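# Set nozzle to SHOWER, lock trigger, lay it down

## Task

Lift the hose nozzle off the table and, with nothing but the grippers in contact with it, do two things in the air: rotate the spray ring on its front until the word "SHOWER" sits against the white arrow, and pull the trigger, then push the side lock lever down so the trigger stays pulled. Keep the nozzle aloft briefly after that. Finally, set the nozzle down on its side on the table with the trigger still locked. If the nozzle contacts anything other than the grippers while the ring is between click positions or the lock is half engaged, that step must be redone in the air: the ring turn starting from the word it began on, the lock starting from the lever standing upright. Both results must hold on their own at the end, not only because the robot is holding them.

## Robot and tools

ROBOT. Two arms, left_arm and right_arm, each ending in a parallel gripper. The names do not refer to the sides of any camera image; left_arm is mounted on the +y side.

FRAME. One scene frame for everything: origin on the table surface midway between the arms, +x pointing out across the table, +z up. Positions are in metres; orientations are quaternions written w first (qw, qx, qy, qz). A gripper's fingers point along its own +z and open and close along its own y. end_effector_position is the spot between the pads when closed, about 2 cm short of the fingertips; closing pushes the tips about 10 mm further along +z.

THE 16-NUMBER ROW. Every moving command uses one row of 16 numbers covering both arms, even if only one should move: left x, y, z, qw, qx, qy, qz, opening, then right x, y, z, qw, qx, qy, qz, opening. x, y, z and the quaternion are an absolute target pose for that gripper in the scene frame, not an offset. opening runs from -1 (closed) to +1 (fully open, 0.084 m). To keep an arm still, resend its last reported position and quaternion plus the opening it should keep; reuse one fixed quaternion rather than the drifting reported one.

execute_actions(actions): a list of actions, run in sequence; an empty list just returns state and images. Each action is a table of up to 15 rows, one row per control step of 1/30 s; if fewer than 15 rows are given, the last row repeats to fill 15 steps. Any target more than 0.6 m from that gripper's position at the start of the action, measured along any of the gripper's own axes, makes the action refused for both arms. A malformed action, or a first action failing that check against the last reported state, rejects the whole call with no motion. At every step the commanded pose is clipped to within 70 mm and 16 degrees of the measured pose; the controller favors position over orientation if both cannot be met, and after an action the arm drifts at most to its last clipped pose, so far targets need further actions.

move(target, speed, blocking): target is one 16-number row as above (absolute poses). Each gripper travels a straight line toward its pose, taking the short way round in rotation; all arms finish together, in 0.5 to 10 s (cut off at 10 s). speed is the path's top speed in m/s, 0.002 to 0.5, default 0.25; rotation is capped at twice that in rad/s. Paths ignore obstacles and the other arm; grippers lag, stray and may overshoot speed near full reach. Faster moves and targets set deeper past a contact press harder. Openings are applied at the start. With blocking=false you get a result after 0.5 s while motion continues; until a result shows the move has ended, further moves and execute_actions are refused, so use wait or stop. The result adds a "move:" line giving the ending (done, off_target, moving, held, fault) and active limits: limits=paced means the sent pose was clipped; limits=held means a check blocked some steps, after which the arm may surge. Distance from each pose is reported; an arm not named in the ending finished at rest.

wait(seconds): 0 to 10; arms keep their last command; returns early if a running move ends. stop(): brakes a running move (needs stopping room; fingers continue). zoom_image(camera, region): camera is cam_high, cam_low, cam_left_wrist or cam_right_wrist; region is [x0, y0, x1, y1] in pixels of that camera's last 672x504 image, origin top-left, at most 504 by 504. finished_scene(scene): pass the current scene number to end it once the goal is met and stable; irreversible. Ending a reply without any tool call ends the session.

RESULTS. Each result gives a state line, left_arm: ... | right_arm: ..., with pose and linear/angular velocities; printed positions can be off, more at long reach. "Hand target" is where the controller is currently steering. grip_measured is the actual finger opening on the command scale: to hold something command clearly below it (lower squeezes harder, up to about 24 N per pad for parts up to about 6 cm wide; some grippers are weaker). Resending grip_measured still presses lightly. A "pose unreachable" line means a clearance check altered or blocked that arm's command. Joint torques are listed in joint order with per-arm offset, scale and noise. Images come in the order cam_high, cam_low, cam_left_wrist, cam_right_wrist; calibration data is provided and changed cameras are listed.

LIMITS AND HAZARDS. Joint ranges (rad): waist -6.283 to 6.283, shoulder -2.059 to 2.094, elbow -3.927 to 0.192, forearm roll -6.283 to 6.283, wrist pitch -1.693 to 3.142, wrist roll -6.283 to 6.283. Load limits (N m): waist 47.5, shoulder 47.5, elbow 28.5, forearm roll 28.5, wrist pitch 19, wrist roll 19, held weight included; reaching one causes a TORQUE FAULT (arm backs off, freezes 10 s, rest of call skipped). Sustained holding heats motors: MOTOR HOT at 65 °C, OVER-TEMPERATURE FAULT and braking at 80 °C. The robot keeps executing while you think. Avoid knocking anything off the table (automatic failure), letting arms collide or push each other, dropping or slamming the nozzle, fast hard closes and heavy pushing. A loose object may occasionally get a brief external nudge.

Each tool is called after "Request:" in YAML: its name, and indented under it one key for each argument.

## Session

Request:
execute_actions:
  actions: []

Scene clock: 0.00 s.
left_arm: end_effector_position=(+0.3859, +0.1544, +0.3719) grip_measured=+1.00 end_effector_quat_wxyz=(-0.259, -0.403, +0.860, -0.177) end_effector_velocity=(+0.000, +0.000, -0.000) end_effector_angular_velocity=(-0.000, -0.000, +0.001) | right_arm: end_effector_position=(+0.2799, -0.7507, +0.3955) grip_measured=+1.00 end_effector_quat_wxyz=(-0.065, +0.957, +0.199, -0.201) end_effector_velocity=(-0.000, +0.000, +0.000) end_effector_angular_velocity=(-0.000, -0.000, +0.000)
Joint positions: left_arm=[-0.306  0.208 -1.706 -0.61   1.694  2.026  0.084] | right_arm=[-0.673  0.444 -2.214 -0.332  2.06  -1.404  0.084]
Joint velocities: left_arm=[ 0.001 -0.     0.    -0.    -0.     0.    -0.   ] | right_arm=[ 0.    -0.001  0.    -0.     0.    -0.    -0.   ]
Joint torques (N m, as the arm reports them, + toward a larger angle): no reading
Motor temperatures (°C, as the motors report them): left_arm=[34 33 35 38 38 37] | right_arm=[34 34 35 31 36 36]
Hand target (left_arm): +0.386, +0.154, +0.372; -0.259, -0.403, +0.860, -0.177
Hand target (right_arm): +0.280, -0.751, +0.395; -0.065, +0.957, +0.199, -0.201

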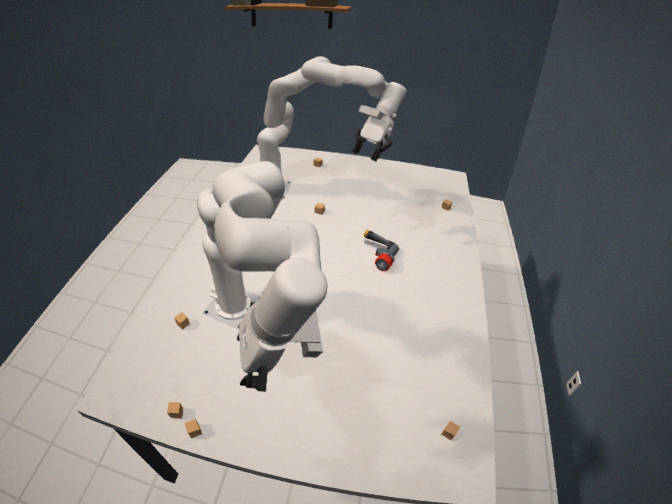

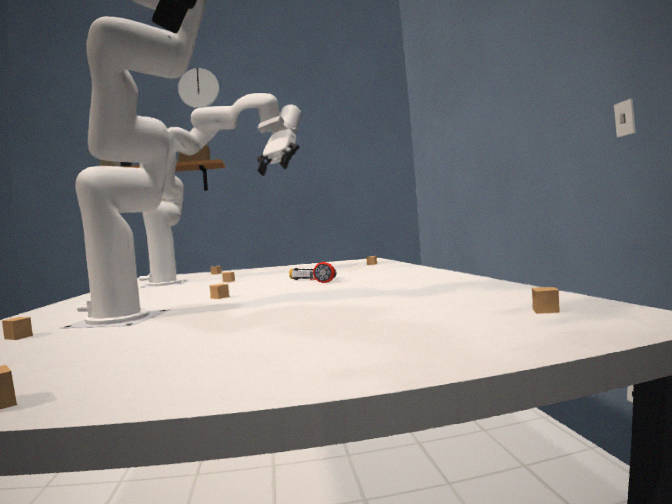

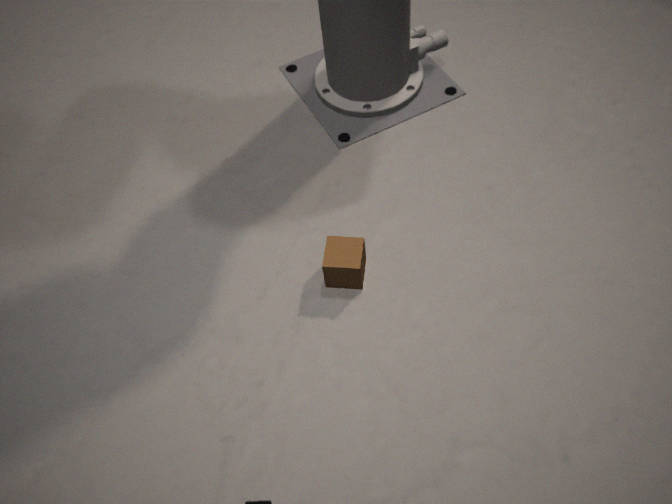

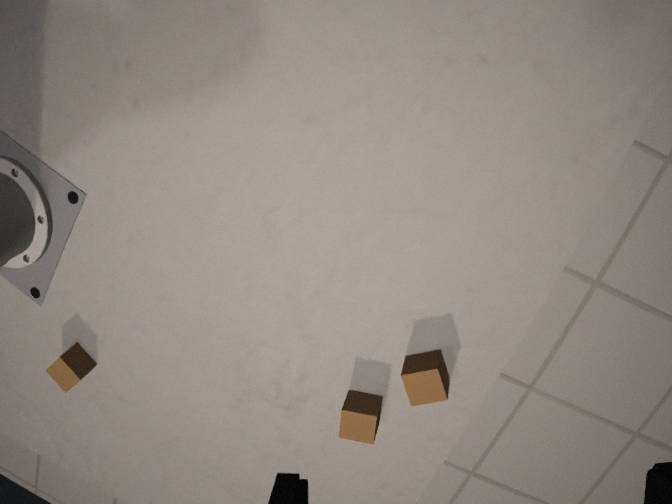

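Request:
move:
  target: [0.42,0.04,0.3,0,0,1,0,1,0.2799,-0.7507,0.3955,-0.065,0.957,0.199,-0.201,1]

Request:
zoom_image:
  camera: "cam_high"
  region: [340,210,430,280]

Scene clock: 3.87 s.
left_arm: end_effector_position=(+0.4200, +0.0399, +0.3007) grip_measured=+1.00 end_effector_quat_wxyz=(-0.001, +0.001, +1.000, -0.001) end_effector_velocity=(+0.000, -0.001, -0.002) end_effector_angular_velocity=(+0.004, -0.005, -0.008) | right_arm: end_effector_position=(+0.2799, -0.7507, +0.3955) grip_measured=+1.00 end_effector_quat_wxyz=(-0.065, +0.957, +0.199, -0.201) end_effector_velocity=(-0.000, +0.000, -0.001) end_effector_angular_velocity=(+0.002, +0.001, +0.000)
Joint positions: left_arm=[-0.738  0.481 -1.995 -0.003  1.514  2.488  0.084] | right_arm=[-0.673  0.445 -2.214 -0.332  2.06  -1.403  0.084]
Joint velocities: left_arm=[-0.003  0.001  0.003  0.006 -0.005  0.004  0.   ] | right_arm=[-0.     0.     0.002  0.     0.    -0.     0.   ]
Joint torques (N m, as the arm reports them, + toward a larger angle): left_arm=[  1.72 -30.22 -12.09  -0.55  -1.19  -0.36] | right_arm=[ -2.14 -35.15 -21.69  -1.73  -1.41  -0.46]
Motor temperatures (°C, as the motors report them): left_arm=[34 33 36 38 38 37] | right_arm=[34 35 36 31 36 36]
Hand target (left_arm): +0.420, +0.040, +0.300; -0.001, +0.001, +1.000, -0.001
Hand target (right_arm): +0.280, -0.751, +0.396; -0.065, +0.957, +0.199, -0.201
Off the commanded pose (left_arm): 0.001 m, 0 deg.
Off the commanded pose (right_arm): 0.000 m, 0 deg.
move: done
camera_calibration (this result's frames):
cam_left_wrist: T_world_to_cam=[[0.0202584, 0.999677, 0.0153419, -0.0244972], [0.999795, -0.0202635, 0.000182769, -0.350197], [0.000493592, 0.0153351, -0.999882, 0.431892], [0, 0, 0, 1]] pos_world=[0.350409, 0.0107699, 0.432281]
cam_right_wrist: T_world_to_cam=[[0.356347, -0.907362, -0.222961, -0.655307], [-0.842071, -0.415279, 0.344181, -0.14013], [-0.404888, 0.0651014, -0.912046, 0.651991], [0, 0, 0, 1]] pos_world=[0.379501, -0.695239, 0.496768]

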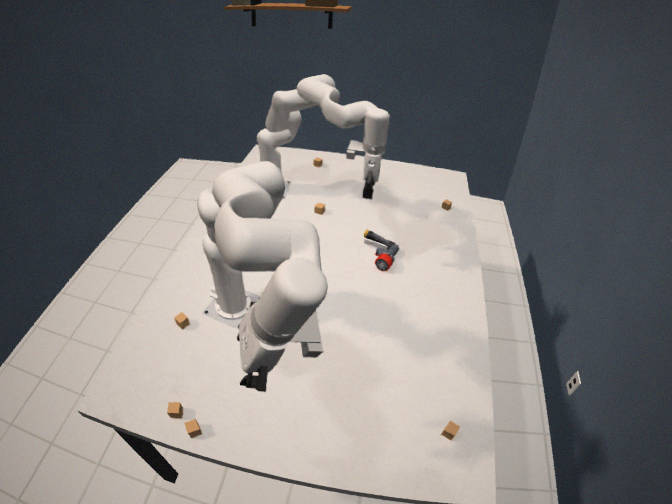

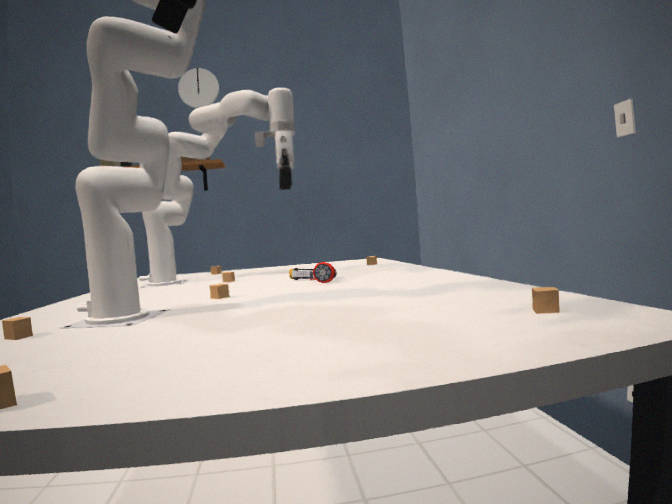

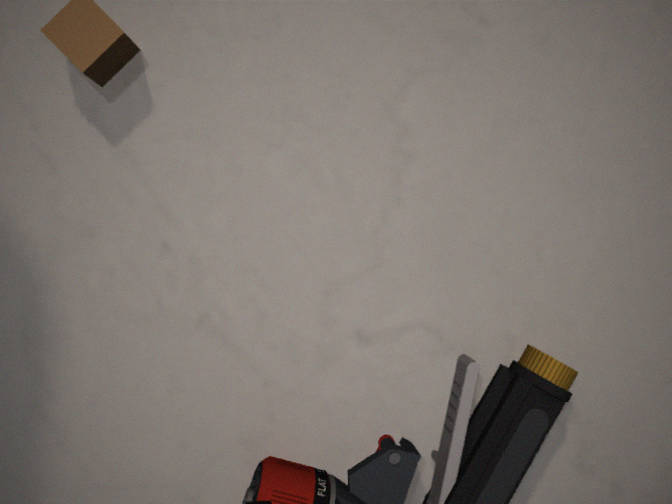

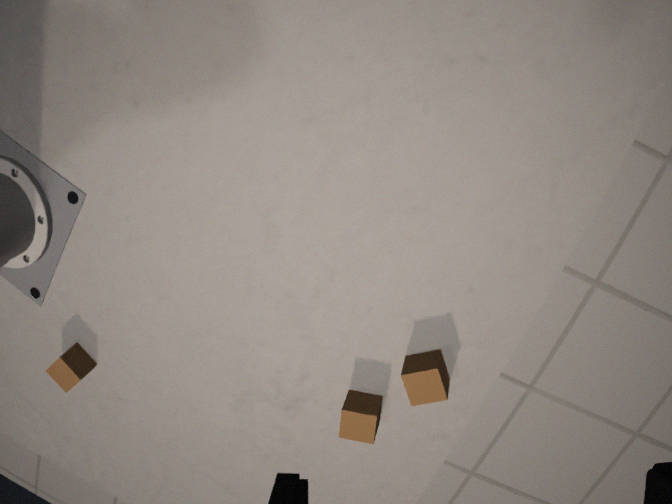

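Region (340, 210, 430, 280) of cam_high's 672x504 image, scaled by 5.600, with more detail than that image has.

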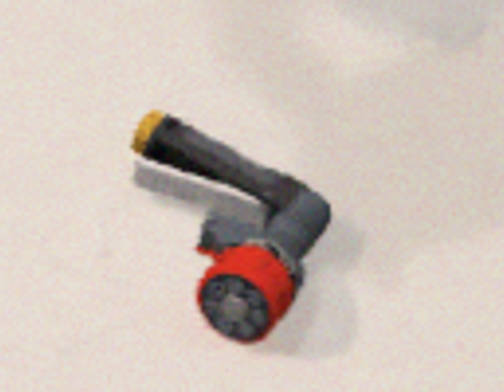

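Request:
move:
  target: [0.56,0.09,0.25,0,0,1,0,1,0.3,-0.5,0.3,0,1,0,0,1]

Scene clock: 6.10 s.
left_arm: end_effector_position=(+0.5594, +0.0901, +0.2503) grip_measured=+1.00 end_effector_quat_wxyz=(+0.033, +0.000, +0.999, -0.016) end_effector_velocity=(+0.001, +0.000, -0.002) end_effector_angular_velocity=(+0.001, +0.000, -0.000) | right_arm: end_effector_position=(+0.2992, -0.5004, +0.2994) grip_measured=+1.00 end_effector_quat_wxyz=(-0.000, +1.000, +0.000, -0.000) end_effector_velocity=(-0.000, +0.002, -0.000) end_effector_angular_velocity=(-0.012, -0.005, -0.004)
Joint positions: left_arm=[-0.558  1.    -2.696  0.001  1.623  2.666  0.084] | right_arm=[-0.387 -0.557 -0.831  0.     1.389 -0.594  0.084]
Joint velocities: left_arm=[ 0.     0.007 -0.007  0.001  0.001  0.001  0.   ] | right_arm=[ 0.01  -0.014  0.013 -0.007 -0.01   0.016 -0.   ]
Joint torques (N m, as the arm reports them, + toward a larger angle): left_arm=[  1.83 -36.14 -11.63  -0.45  -1.3   -0.37] | right_arm=[ -2.34 -11.44 -24.78  -0.82  -2.35  -0.19]
Motor temperatures (°C, as the motors report them): left_arm=[34 34 36 38 39 37] | right_arm=[34 35 37 31 36 36]
Hand target (left_arm): +0.560, +0.090, +0.250; +0.033, +0.000, +0.999, -0.016
Hand target (right_arm): +0.299, -0.500, +0.299; +0.000, +1.000, +0.000, +0.000
Off the commanded pose (left_arm): 0.001 m, 4 deg.
Off the commanded pose (right_arm): 0.001 m, 0 deg.
elbow stopped short (left arm): the move would have taken joint 3 (elbow) straighter than the controller allows; a more bent joint 3 avoids this.
move: off_target (left_arm)
camera_calibration (this result's frames):
cam_left_wrist: T_world_to_cam=[[0.0189076, 0.99972, -0.0142469, -0.0685486], [0.997514, -0.0178946, 0.0681617, -0.50457], [0.0678877, -0.0155003, -0.997573, 0.345182], [0, 0, 0, 1]] pos_world=[0.481178, 0.0648507, 0.37776]
cam_right_wrist: T_world_to_cam=[[0.0104781, -0.999797, -0.0171818, -0.460847], [-0.999858, -0.0102495, -0.0133424, 0.370091], [0.0131636, 0.0173192, -0.999763, 0.433121], [0, 0, 0, 1]] pos_world=[0.369166, -0.464462, 0.430039]

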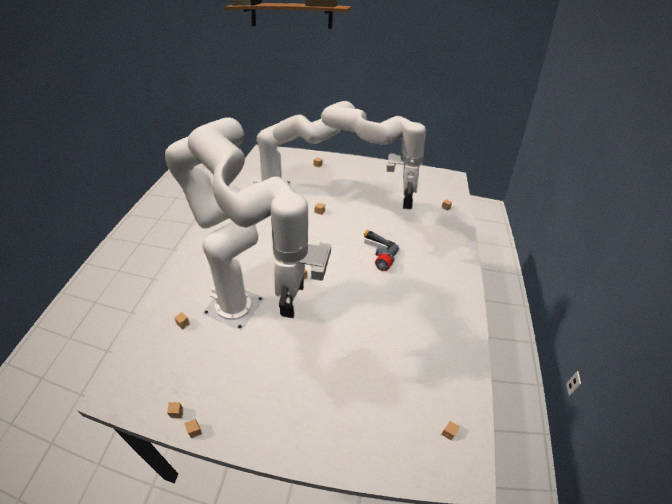

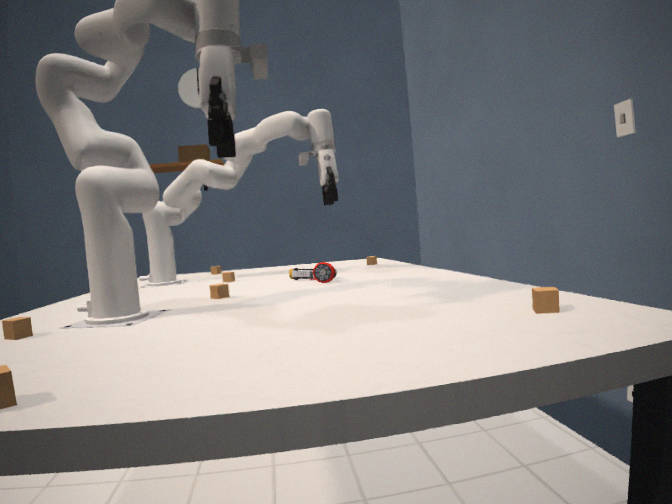

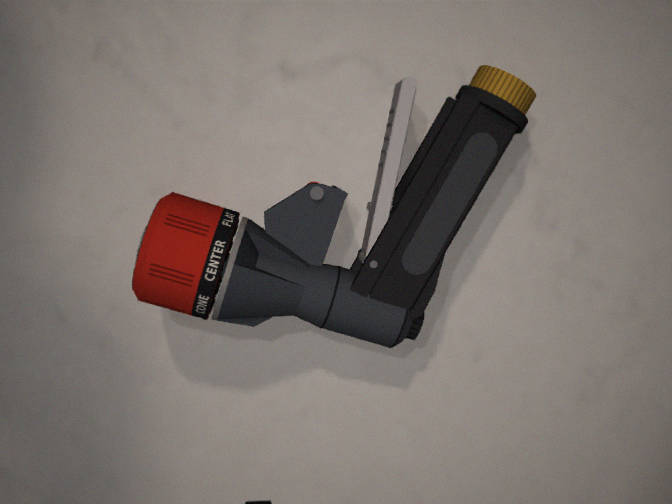

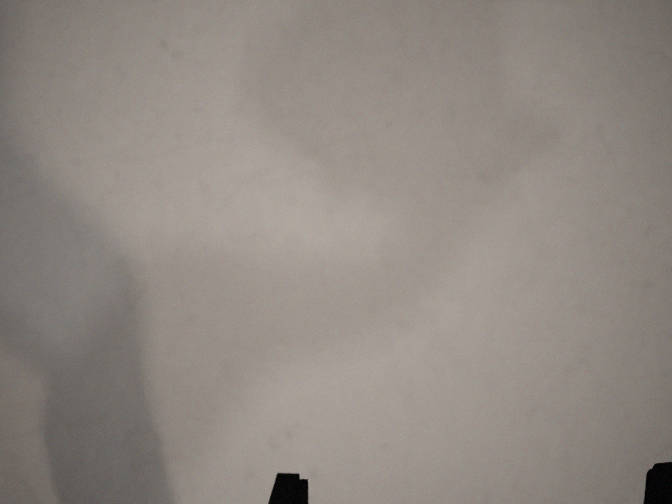

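Request:
move:
  target: [0.457,0.12,0.1,0,0.24,0.971,0,1,0.3,-0.5,0.3,0,1,0,0,1]

Request:
move:
  target: [0.457,0.12,0.03,0,0.24,0.971,0,1,0.3,-0.5,0.3,0,1,0,0,1]
  speed: 0.06

Request:
zoom_image:
  camera: "cam_low"
  region: [260,220,360,295]

Scene clock: 10.20 s.
left_arm: end_effector_position=(+0.4572, +0.1200, +0.0998) grip_measured=+1.00 end_effector_quat_wxyz=(-0.001, +0.240, +0.971, +0.000) end_effector_velocity=(-0.000, -0.001, -0.001) end_effector_angular_velocity=(-0.007, -0.010, -0.002) | right_arm: end_effector_position=(+0.3000, -0.5000, +0.3000) grip_measured=+1.00 end_effector_quat_wxyz=(-0.000, +1.000, -0.000, +0.000) end_effector_velocity=(+0.000, -0.000, +0.000) end_effector_angular_velocity=(-0.000, -0.000, -0.000)
Joint positions: left_arm=[-0.592  0.523 -1.476 -0.     0.954  3.116  0.084] | right_arm=[-0.385 -0.556 -0.834  0.     1.39  -0.591  0.084]
Joint velocities: left_arm=[-0.    -0.008  0.017 -0.002 -0.022  0.003  0.   ] | right_arm=[ 0.     0.001 -0.001 -0.     0.     0.    -0.   ]
Joint torques (N m, as the arm reports them, + toward a larger angle): left_arm=[  1.52 -30.65 -11.77  -0.31  -1.22  -0.43] | right_arm=[ -2.64 -11.19 -24.89  -0.39  -2.4   -0.48]
Motor temperatures (°C, as the motors report them): left_arm=[34 34 37 38 39 37] | right_arm=[34 35 38 31 36 36]
Hand target (left_arm): +0.457, +0.120, +0.100; -0.000, +0.240, +0.971, -0.000
Hand target (right_arm): +0.300, -0.500, +0.300; -0.000, +1.000, -0.000, +0.000
Off the commanded pose (left_arm): 0.000 m, 0 deg.
Off the commanded pose (right_arm): 0.000 m, 0 deg.
move: done
camera_calibration (this result's frames):
cam_left_wrist: T_world_to_cam=[[0.482154, 0.875921, 0.0170537, -0.298766], [0.876038, -0.482241, 0.00116274, -0.273805], [0.00924243, 0.014379, -0.999854, 0.225843], [0, 0, 0, 1]] pos_world=[0.381827, 0.126408, 0.231224]
cam_right_wrist: T_world_to_cam=[[0.0100525, -0.999814, -0.0164707, -0.460569], [-0.999856, -0.00982546, -0.0138087, 0.371233], [0.0136443, 0.0166071, -0.999769, 0.433219], [0, 0, 0, 1]] pos_world=[0.369898, -0.464031, 0.430659]

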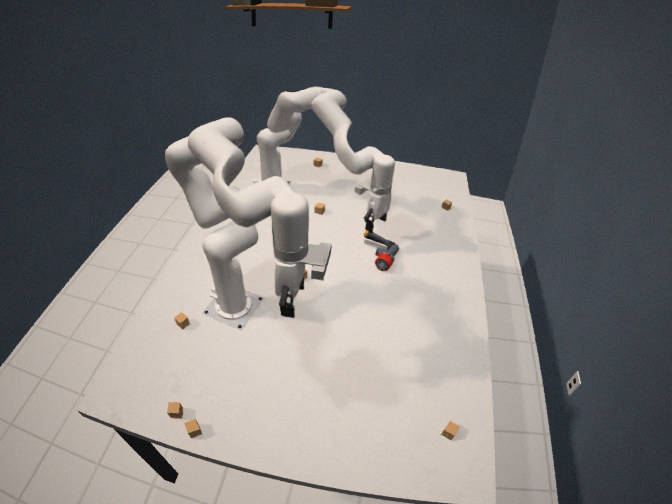

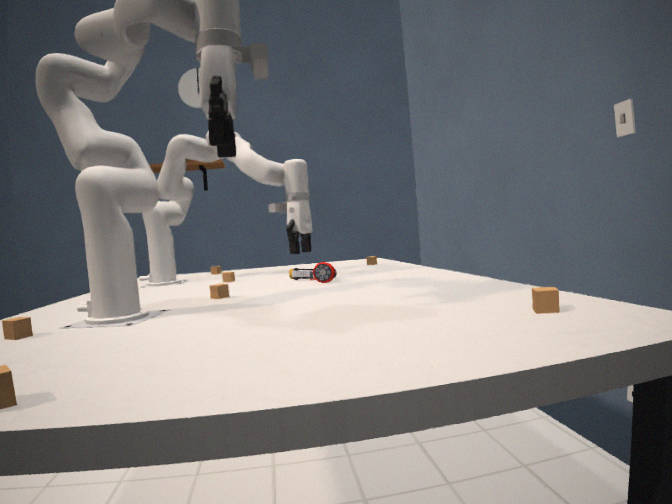

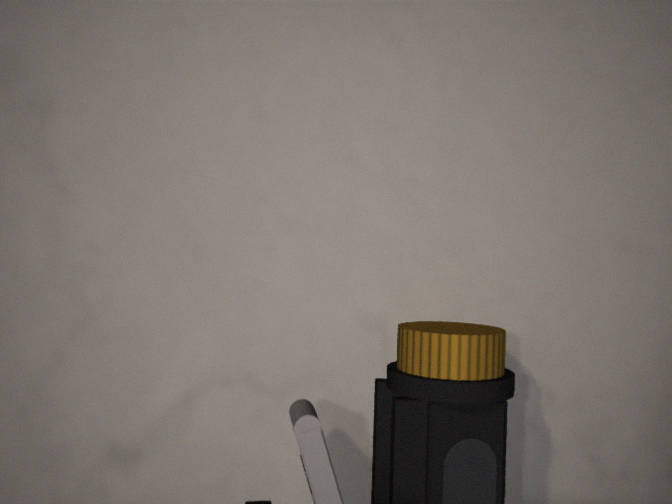

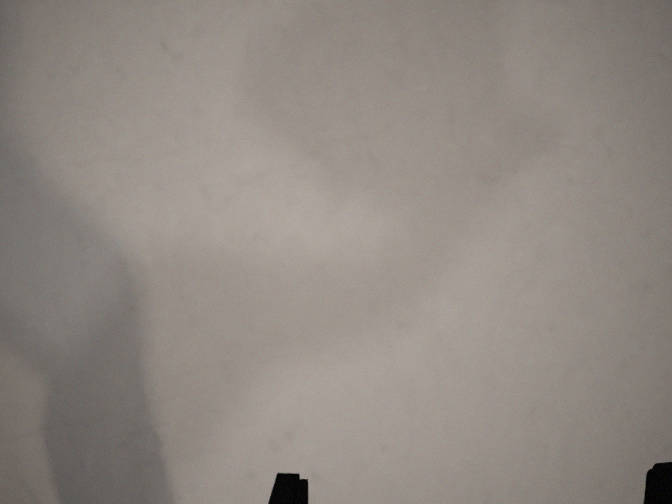

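Scene clock: 11.77 s.
left_arm: end_effector_position=(+0.4572, +0.1199, +0.0304) grip_measured=+1.00 end_effector_quat_wxyz=(+0.000, +0.240, +0.971, -0.000) end_effector_velocity=(+0.001, -0.000, -0.002) end_effector_angular_velocity=(-0.001, -0.001, +0.001) | right_arm: end_effector_position=(+0.3000, -0.5000, +0.3000) grip_measured=+1.00 end_effector_quat_wxyz=(-0.000, +1.000, +0.000, -0.000) end_effector_velocity=(+0.000, -0.000, +0.001) end_effector_angular_velocity=(-0.001, -0.002, -0.000)
Joint positions: left_arm=[-0.592  0.636 -1.439  0.     0.802  3.116  0.084] | right_arm=[-0.385 -0.556 -0.834  0.     1.39  -0.591  0.084]
Joint velocities: left_arm=[ 0.     0.005 -0.002 -0.    -0.005 -0.    -0.   ] | right_arm=[ 0.     0.    -0.002 -0.     0.     0.    -0.   ]
Joint torques (N m, as the arm reports them, + toward a larger angle): left_arm=[  2.04 -30.79 -10.81  -0.35  -1.11  -0.31] | right_arm=[ -2.36 -11.78 -24.81  -0.74  -2.1   -0.17]
Motor temperatures (°C, as the motors report them): left_arm=[34 34 37 38 39 37] | right_arm=[34 35 38 31 36 36]
Hand target (left_arm): +0.457, +0.120, +0.030; +0.000, +0.240, +0.971, +0.000
Hand target (right_arm): +0.300, -0.500, +0.300; -0.000, +1.000, +0.000, -0.000
Off the commanded pose (left_arm): 0.000 m, 0 deg.
Off the commanded pose (right_arm): 0.000 m, 0 deg.
move: done
camera_calibration (this result's frames):
cam_left_wrist: T_world_to_cam=[[0.482333, 0.875818, 0.0172588, -0.297554], [0.875925, -0.482441, 0.0025113, -0.273735], [0.0105258, 0.0139062, -0.999848, 0.155975], [0, 0, 0, 1]] pos_world=[0.381649, 0.126373, 0.161774]
cam_right_wrist: T_world_to_cam=[[0.010053, -0.999814, -0.0164685, -0.460573], [-0.999856, -0.00982598, -0.0138075, 0.371235], [0.0136431, 0.0166049, -0.999769, 0.433218], [0, 0, 0, 1]] pos_world=[0.369901, -0.464033, 0.430658]

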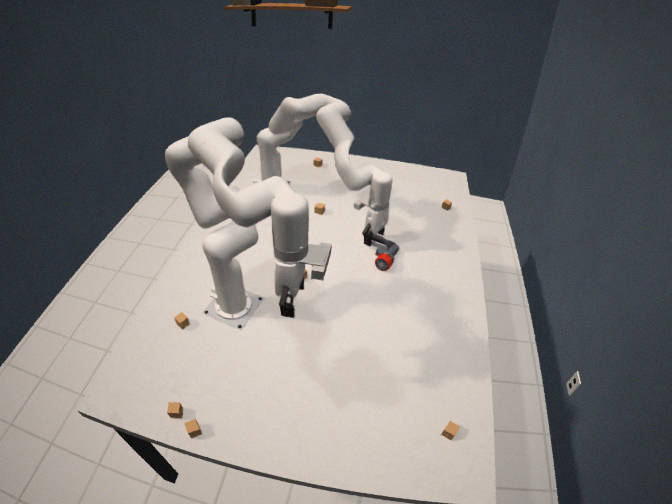

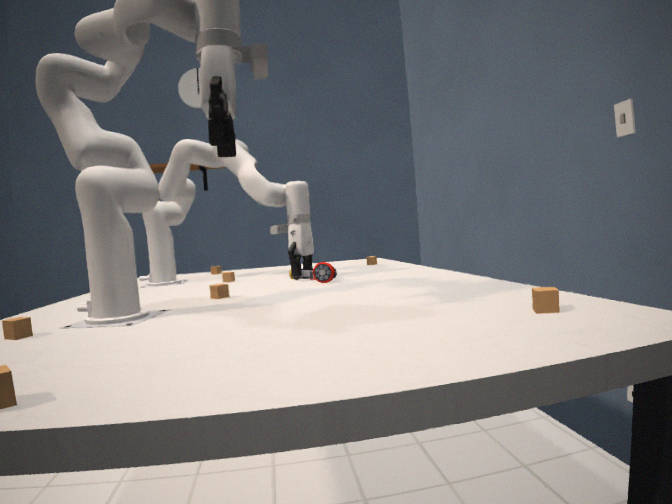

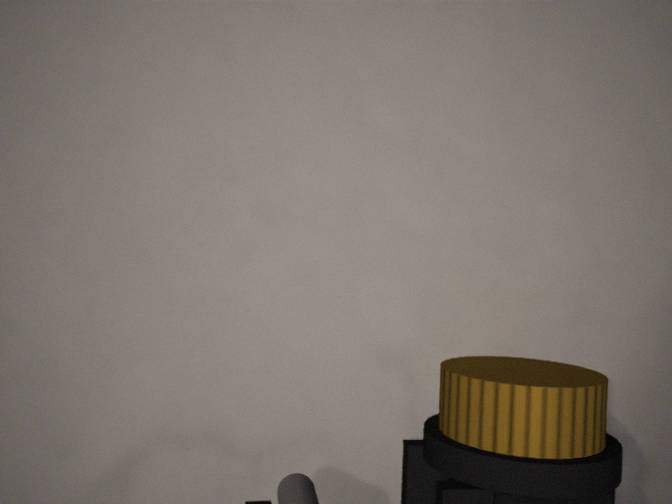

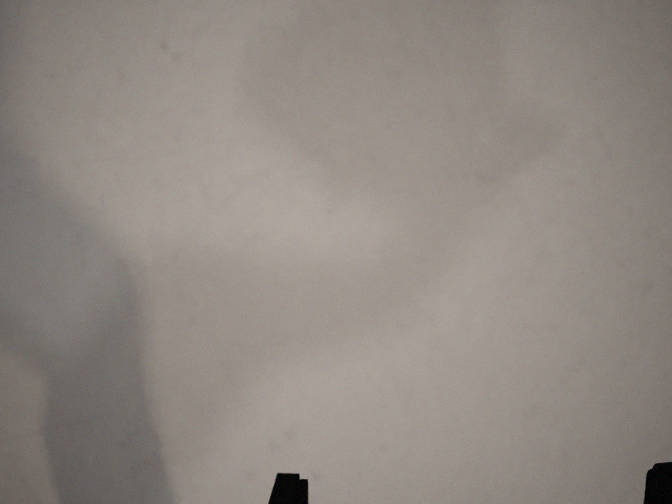

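Region (260, 220, 360, 295) of cam_low's 672x504 image, scaled by 5.040, with more detail than that image has; it fills the top 378 rows of this view, and the rest is white.

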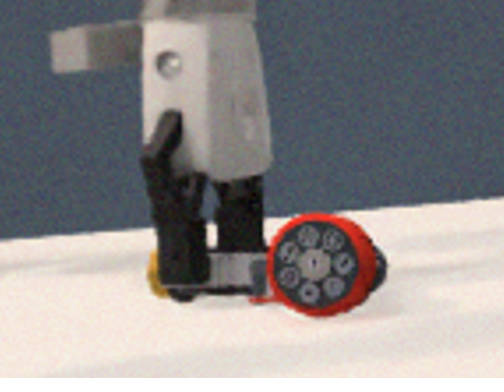

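Request:
execute_actions:
  actions:
    - [[0.457,0.12,0.025,0,0.24,0.971,0,0.6,0.3,-0.5,0.3,0,1,0,0,1]]
    - [[0.457,0.12,0.025,0,0.24,0.971,0,0.2,0.3,-0.5,0.3,0,1,0,0,1]]
    - [[0.457,0.12,0.025,0,0.24,0.971,0,-0.2,0.3,-0.5,0.3,0,1,0,0,1]]
    - [[0.457,0.12,0.025,0,0.24,0.971,0,-1,0.3,-0.5,0.3,0,1,0,0,1]]

Request:
move:
  target: [0.4,0.15,0.25,0,0.24,0.971,0,-1,0.3,-0.5,0.3,0,1,0,0,1]
  speed: 0.12

Scene clock: 14.90 s.
left_arm: end_effector_position=(+0.4573, +0.1198, +0.0254) grip_measured=-0.12 end_effector_quat_wxyz=(+0.001, +0.240, +0.971, -0.000) end_effector_velocity=(-0.000, -0.000, -0.000) end_effector_angular_velocity=(+0.000, +0.001, -0.001) | right_arm: end_effector_position=(+0.3000, -0.5000, +0.3000) grip_measured=+1.00 end_effector_quat_wxyz=(+0.000, +1.000, +0.000, +0.000) end_effector_velocity=(-0.000, +0.000, -0.001) end_effector_angular_velocity=(+0.002, +0.003, -0.000)
Joint positions: left_arm=[-0.592  0.645 -1.438  0.     0.791  3.116  0.039] | right_arm=[-0.385 -0.556 -0.834  0.     1.39  -0.591  0.084]
Joint velocities: left_arm=[-0.001  0.     0.    -0.    -0.    -0.     0.   ] | right_arm=[-0.     0.001  0.002 -0.     0.     0.    -0.   ]
Joint torques (N m, as the arm reports them, + toward a larger angle): left_arm=[  0.69 -23.25  -7.69  -0.56  -0.37  -0.56] | right_arm=[ -2.3  -11.79 -24.66  -0.91  -2.52  -0.38]
Motor temperatures (°C, as the motors report them): left_arm=[34 34 37 38 39 37] | right_arm=[34 35 39 31 36 36]
Hand target (left_arm): +0.457, +0.120, +0.025; -0.000, +0.240, +0.971, -0.000
Hand target (right_arm): +0.300, -0.500, +0.300; +0.000, +1.000, -0.000, -0.000
Off the commanded pose (left_arm): 0.001 m, 0 deg.
Off the commanded pose (right_arm): 0.000 m, 0 deg.
camera_calibration (this result's frames):
cam_left_wrist: T_world_to_cam=[[0.482294, 0.87584, 0.0172434, -0.297472], [0.875937, -0.482414, 0.00334209, -0.273919], [0.0112456, 0.0134922, -0.999846, 0.150687], [0, 0, 0, 1]] pos_world=[0.381711, 0.126362, 0.156709]
cam_right_wrist: T_world_to_cam=[[0.010053, -0.999814, -0.0164682, -0.460573], [-0.999856, -0.009826, -0.0138077, 0.371235], [0.0136433, 0.0166047, -0.999769, 0.433217], [0, 0, 0, 1]] pos_world=[0.369901, -0.464033, 0.430658]

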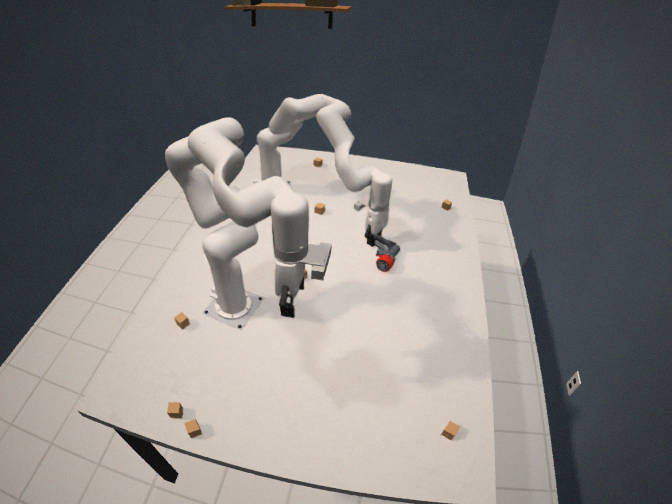

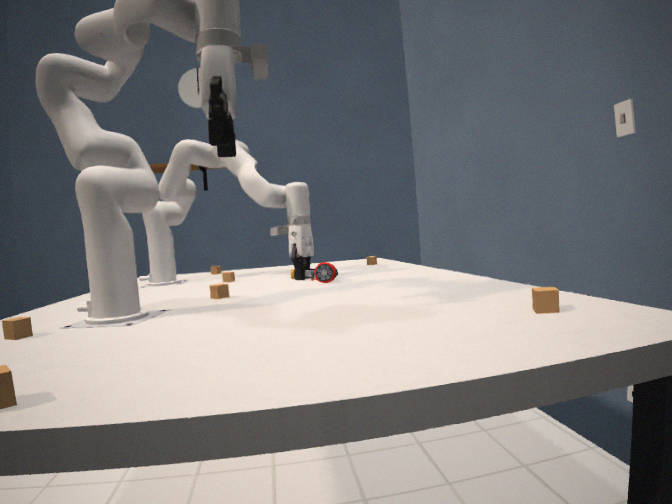

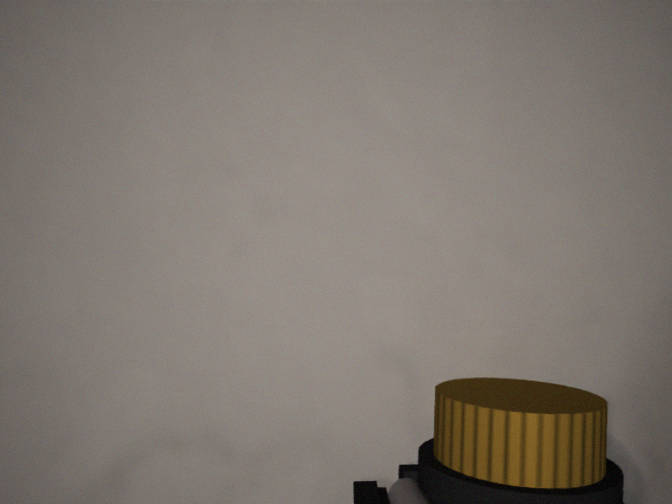

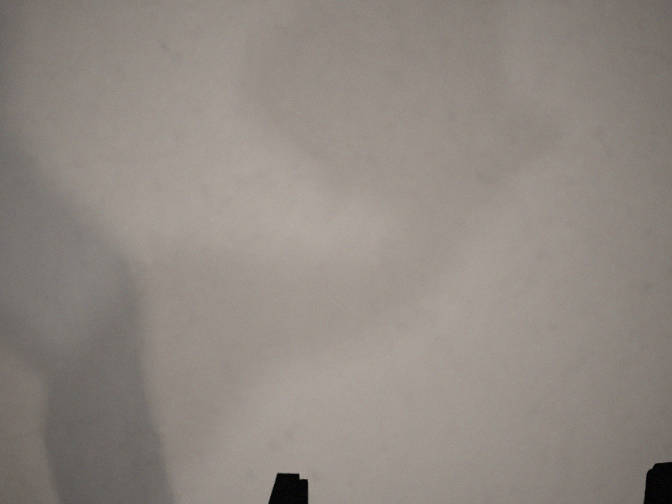

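Scene clock: 17.33 s.
left_arm: end_effector_position=(+0.3996, +0.1503, +0.2491) grip_measured=-0.17 end_effector_quat_wxyz=(-0.000, +0.240, +0.971, +0.000) end_effector_velocity=(-0.000, -0.001, +0.004) end_effector_angular_velocity=(-0.002, -0.004, -0.002) | right_arm: end_effector_position=(+0.3000, -0.5000, +0.3000) grip_measured=+1.00 end_effector_quat_wxyz=(+0.000, +1.000, +0.000, +0.000) end_effector_velocity=(+0.000, -0.000, +0.001) end_effector_angular_velocity=(-0.002, -0.002, +0.000)
Joint positions: left_arm=[-0.595  0.161 -1.399 -0.     1.239  3.113  0.037] | right_arm=[-0.385 -0.556 -0.834  0.     1.39  -0.591  0.084]
Joint velocities: left_arm=[-0.002 -0.005 -0.005  0.     0.005 -0.    -0.   ] | right_arm=[-0.    -0.    -0.002  0.     0.    -0.     0.   ]
Joint torques (N m, as the arm reports them, + toward a larger angle): left_arm=[  1.73 -26.06 -13.35  -0.44  -1.62  -0.39] | right_arm=[ -2.11 -11.42 -24.83  -0.88  -2.14  -0.12]
Motor temperatures (°C, as the motors report them): left_arm=[34 34 38 38 39 37] | right_arm=[34 35 39 31 36 36]
Hand target (left_arm): +0.400, +0.150, +0.250; -0.000, +0.240, +0.971, -0.000
Hand target (right_arm): +0.300, -0.500, +0.300; -0.000, +1.000, +0.000, +0.000
Off the commanded pose (left_arm): 0.001 m, 0 deg.
Off the commanded pose (right_arm): 0.000 m, 0 deg.
move: done
camera_calibration (this result's frames):
cam_left_wrist: T_world_to_cam=[[0.482386, 0.87579, 0.0172132, -0.300175], [0.875906, -0.482479, 0.00144195, -0.208901], [0.00956785, 0.0143816, -0.999851, 0.375169], [0, 0, 0, 1]] pos_world=[0.324188, 0.156704, 0.380581]
cam_right_wrist: T_world_to_cam=[[0.010053, -0.999814, -0.0164682, -0.460573], [-0.999856, -0.00982596, -0.0138076, 0.371235], [0.0136432, 0.0166046, -0.999769, 0.433217], [0, 0, 0, 1]] pos_world=[0.369901, -0.464033, 0.430658]

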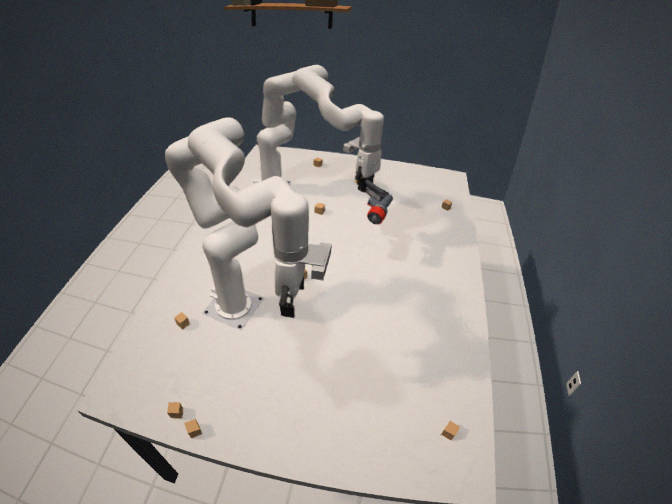

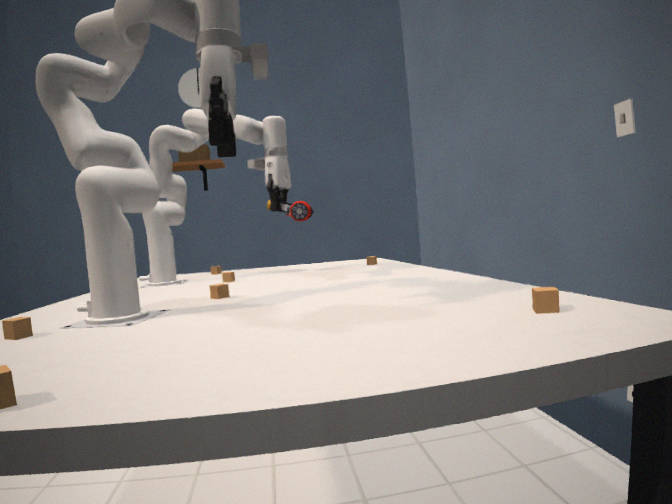

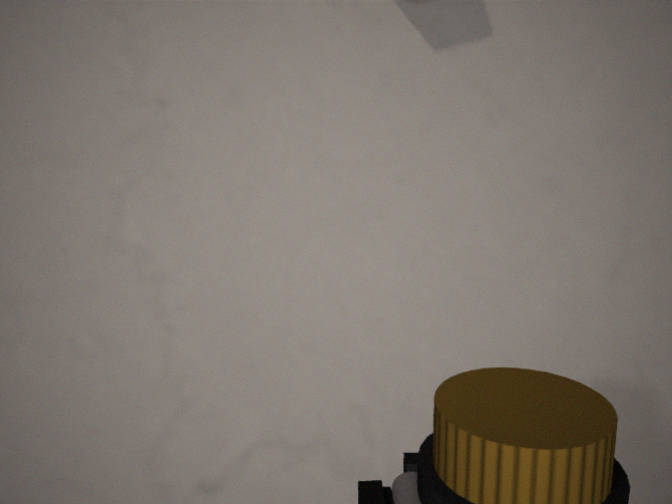

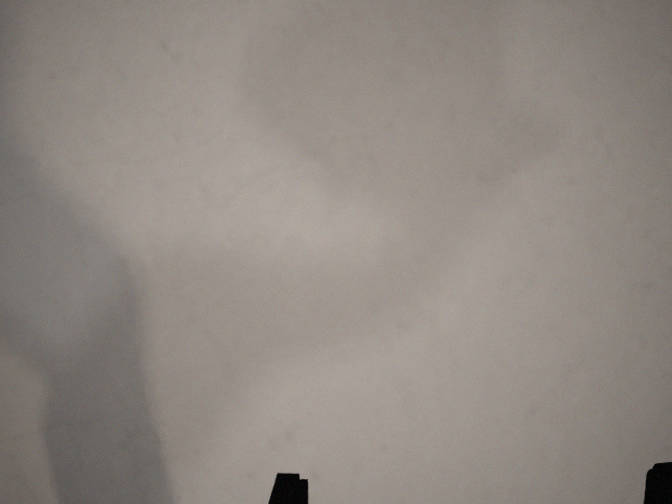

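Request:
move:
  target: [0.33,0.05,0.2,0,0,0.7071,-0.7071,-1,0.37,-0.3,0.2,0.5,-0.5,-0.5,-0.5,1]
  speed: 0.25

Scene clock: 23.43 s.
left_arm: end_effector_position=(+0.3298, +0.0507, +0.1992) grip_measured=-0.17 end_effector_quat_wxyz=(+0.002, -0.001, +0.709, -0.705) end_effector_velocity=(-0.000, +0.000, -0.001) end_effector_angular_velocity=(-0.007, +0.002, +0.002) | right_arm: end_effector_position=(+0.3694, -0.2999, +0.2002) grip_measured=+1.00 end_effector_quat_wxyz=(+0.499, -0.501, -0.500, -0.501) end_effector_velocity=(-0.000, +0.001, -0.001) end_effector_angular_velocity=(+0.006, -0.004, +0.007)
Joint positions: left_arm=[-0.376  0.271 -0.787 -1.829  1.42   4.215  0.037] | right_arm=[-0.444  0.308 -0.852  0.996  1.888 -2.694  0.084]
Joint velocities: left_arm=[ 0.001  0.005  0.002 -0.005  0.007  0.005  0.   ] | right_arm=[ 0.004  0.009 -0.005 -0.001  0.005 -0.007  0.   ]
Joint torques (N m, as the arm reports them, + toward a larger angle): left_arm=[  1.74 -24.04  -9.86  -1.07   3.    -0.23] | right_arm=[ -2.22 -26.61 -15.71   0.55   1.85  -0.18]
Motor temperatures (°C, as the motors report them): left_arm=[34 34 39 38 39 37] | right_arm=[34 35 40 31 36 36]
Hand target (left_arm): +0.330, +0.051, +0.199; +0.002, -0.002, +0.709, -0.705
Hand target (right_arm): +0.369, -0.300, +0.200; +0.499, -0.500, -0.500, -0.501
Off the commanded pose (left_arm): 0.001 m, 0 deg.
Off the commanded pose (right_arm): 0.001 m, 0 deg.
move: done
camera_calibration (this result's frames):
cam_left_wrist: T_world_to_cam=[[0.0192072, 0.0229198, -0.999553, 0.220087], [0.999791, 0.00660088, 0.0193631, -0.264982], [0.00704172, -0.999716, -0.0227882, 0.184982], [0, 0, 0, 1]] pos_world=[0.259397, 0.181634, 0.229334]
cam_right_wrist: T_world_to_cam=[[0.999839, 0.0133733, 0.0119368, -0.330341], [0.0117642, 0.0129143, -0.999847, 0.271737], [-0.0135254, 0.999827, 0.0127549, 0.431405], [0, 0, 0, 1]] pos_world=[0.332926, -0.430422, 0.270136]

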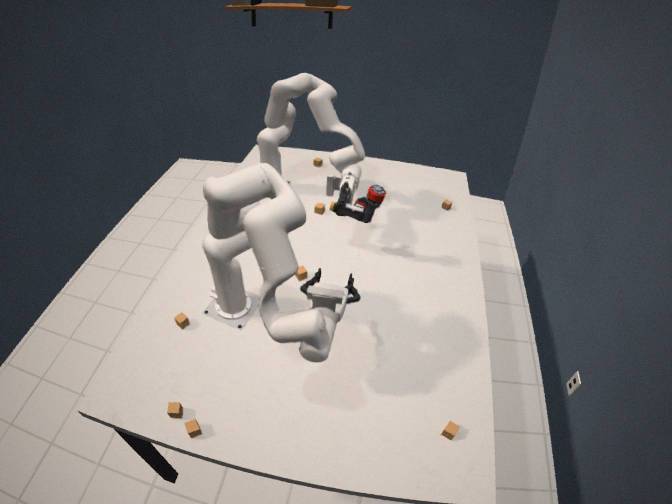

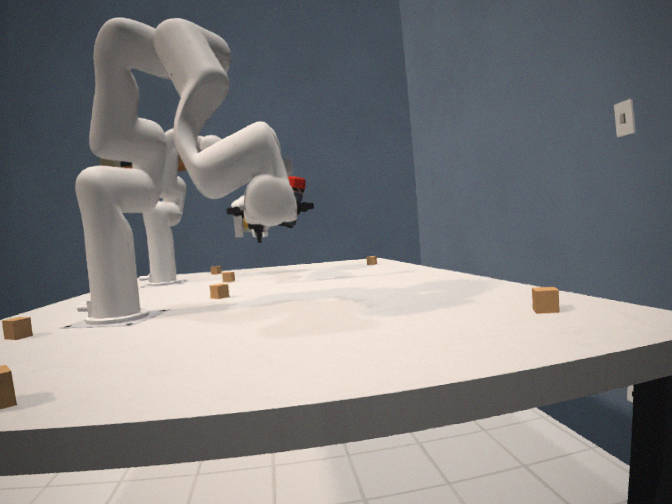

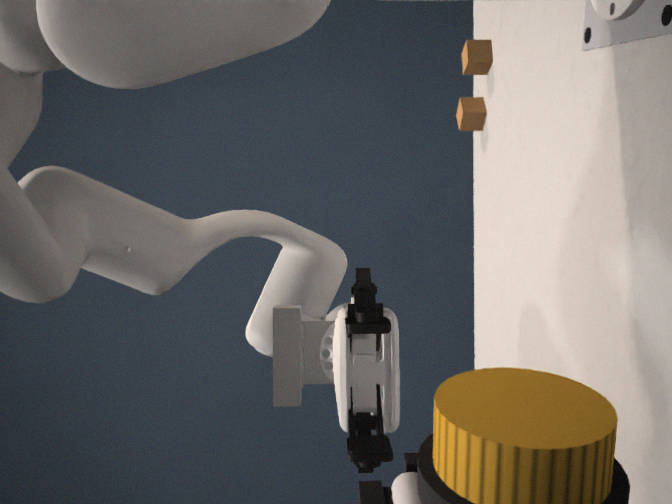

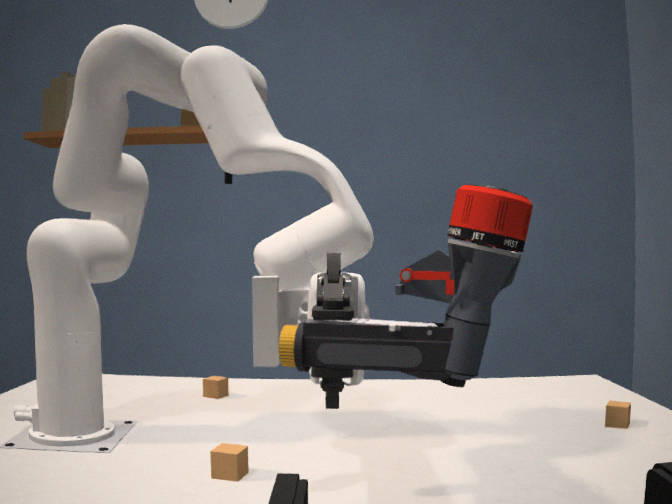

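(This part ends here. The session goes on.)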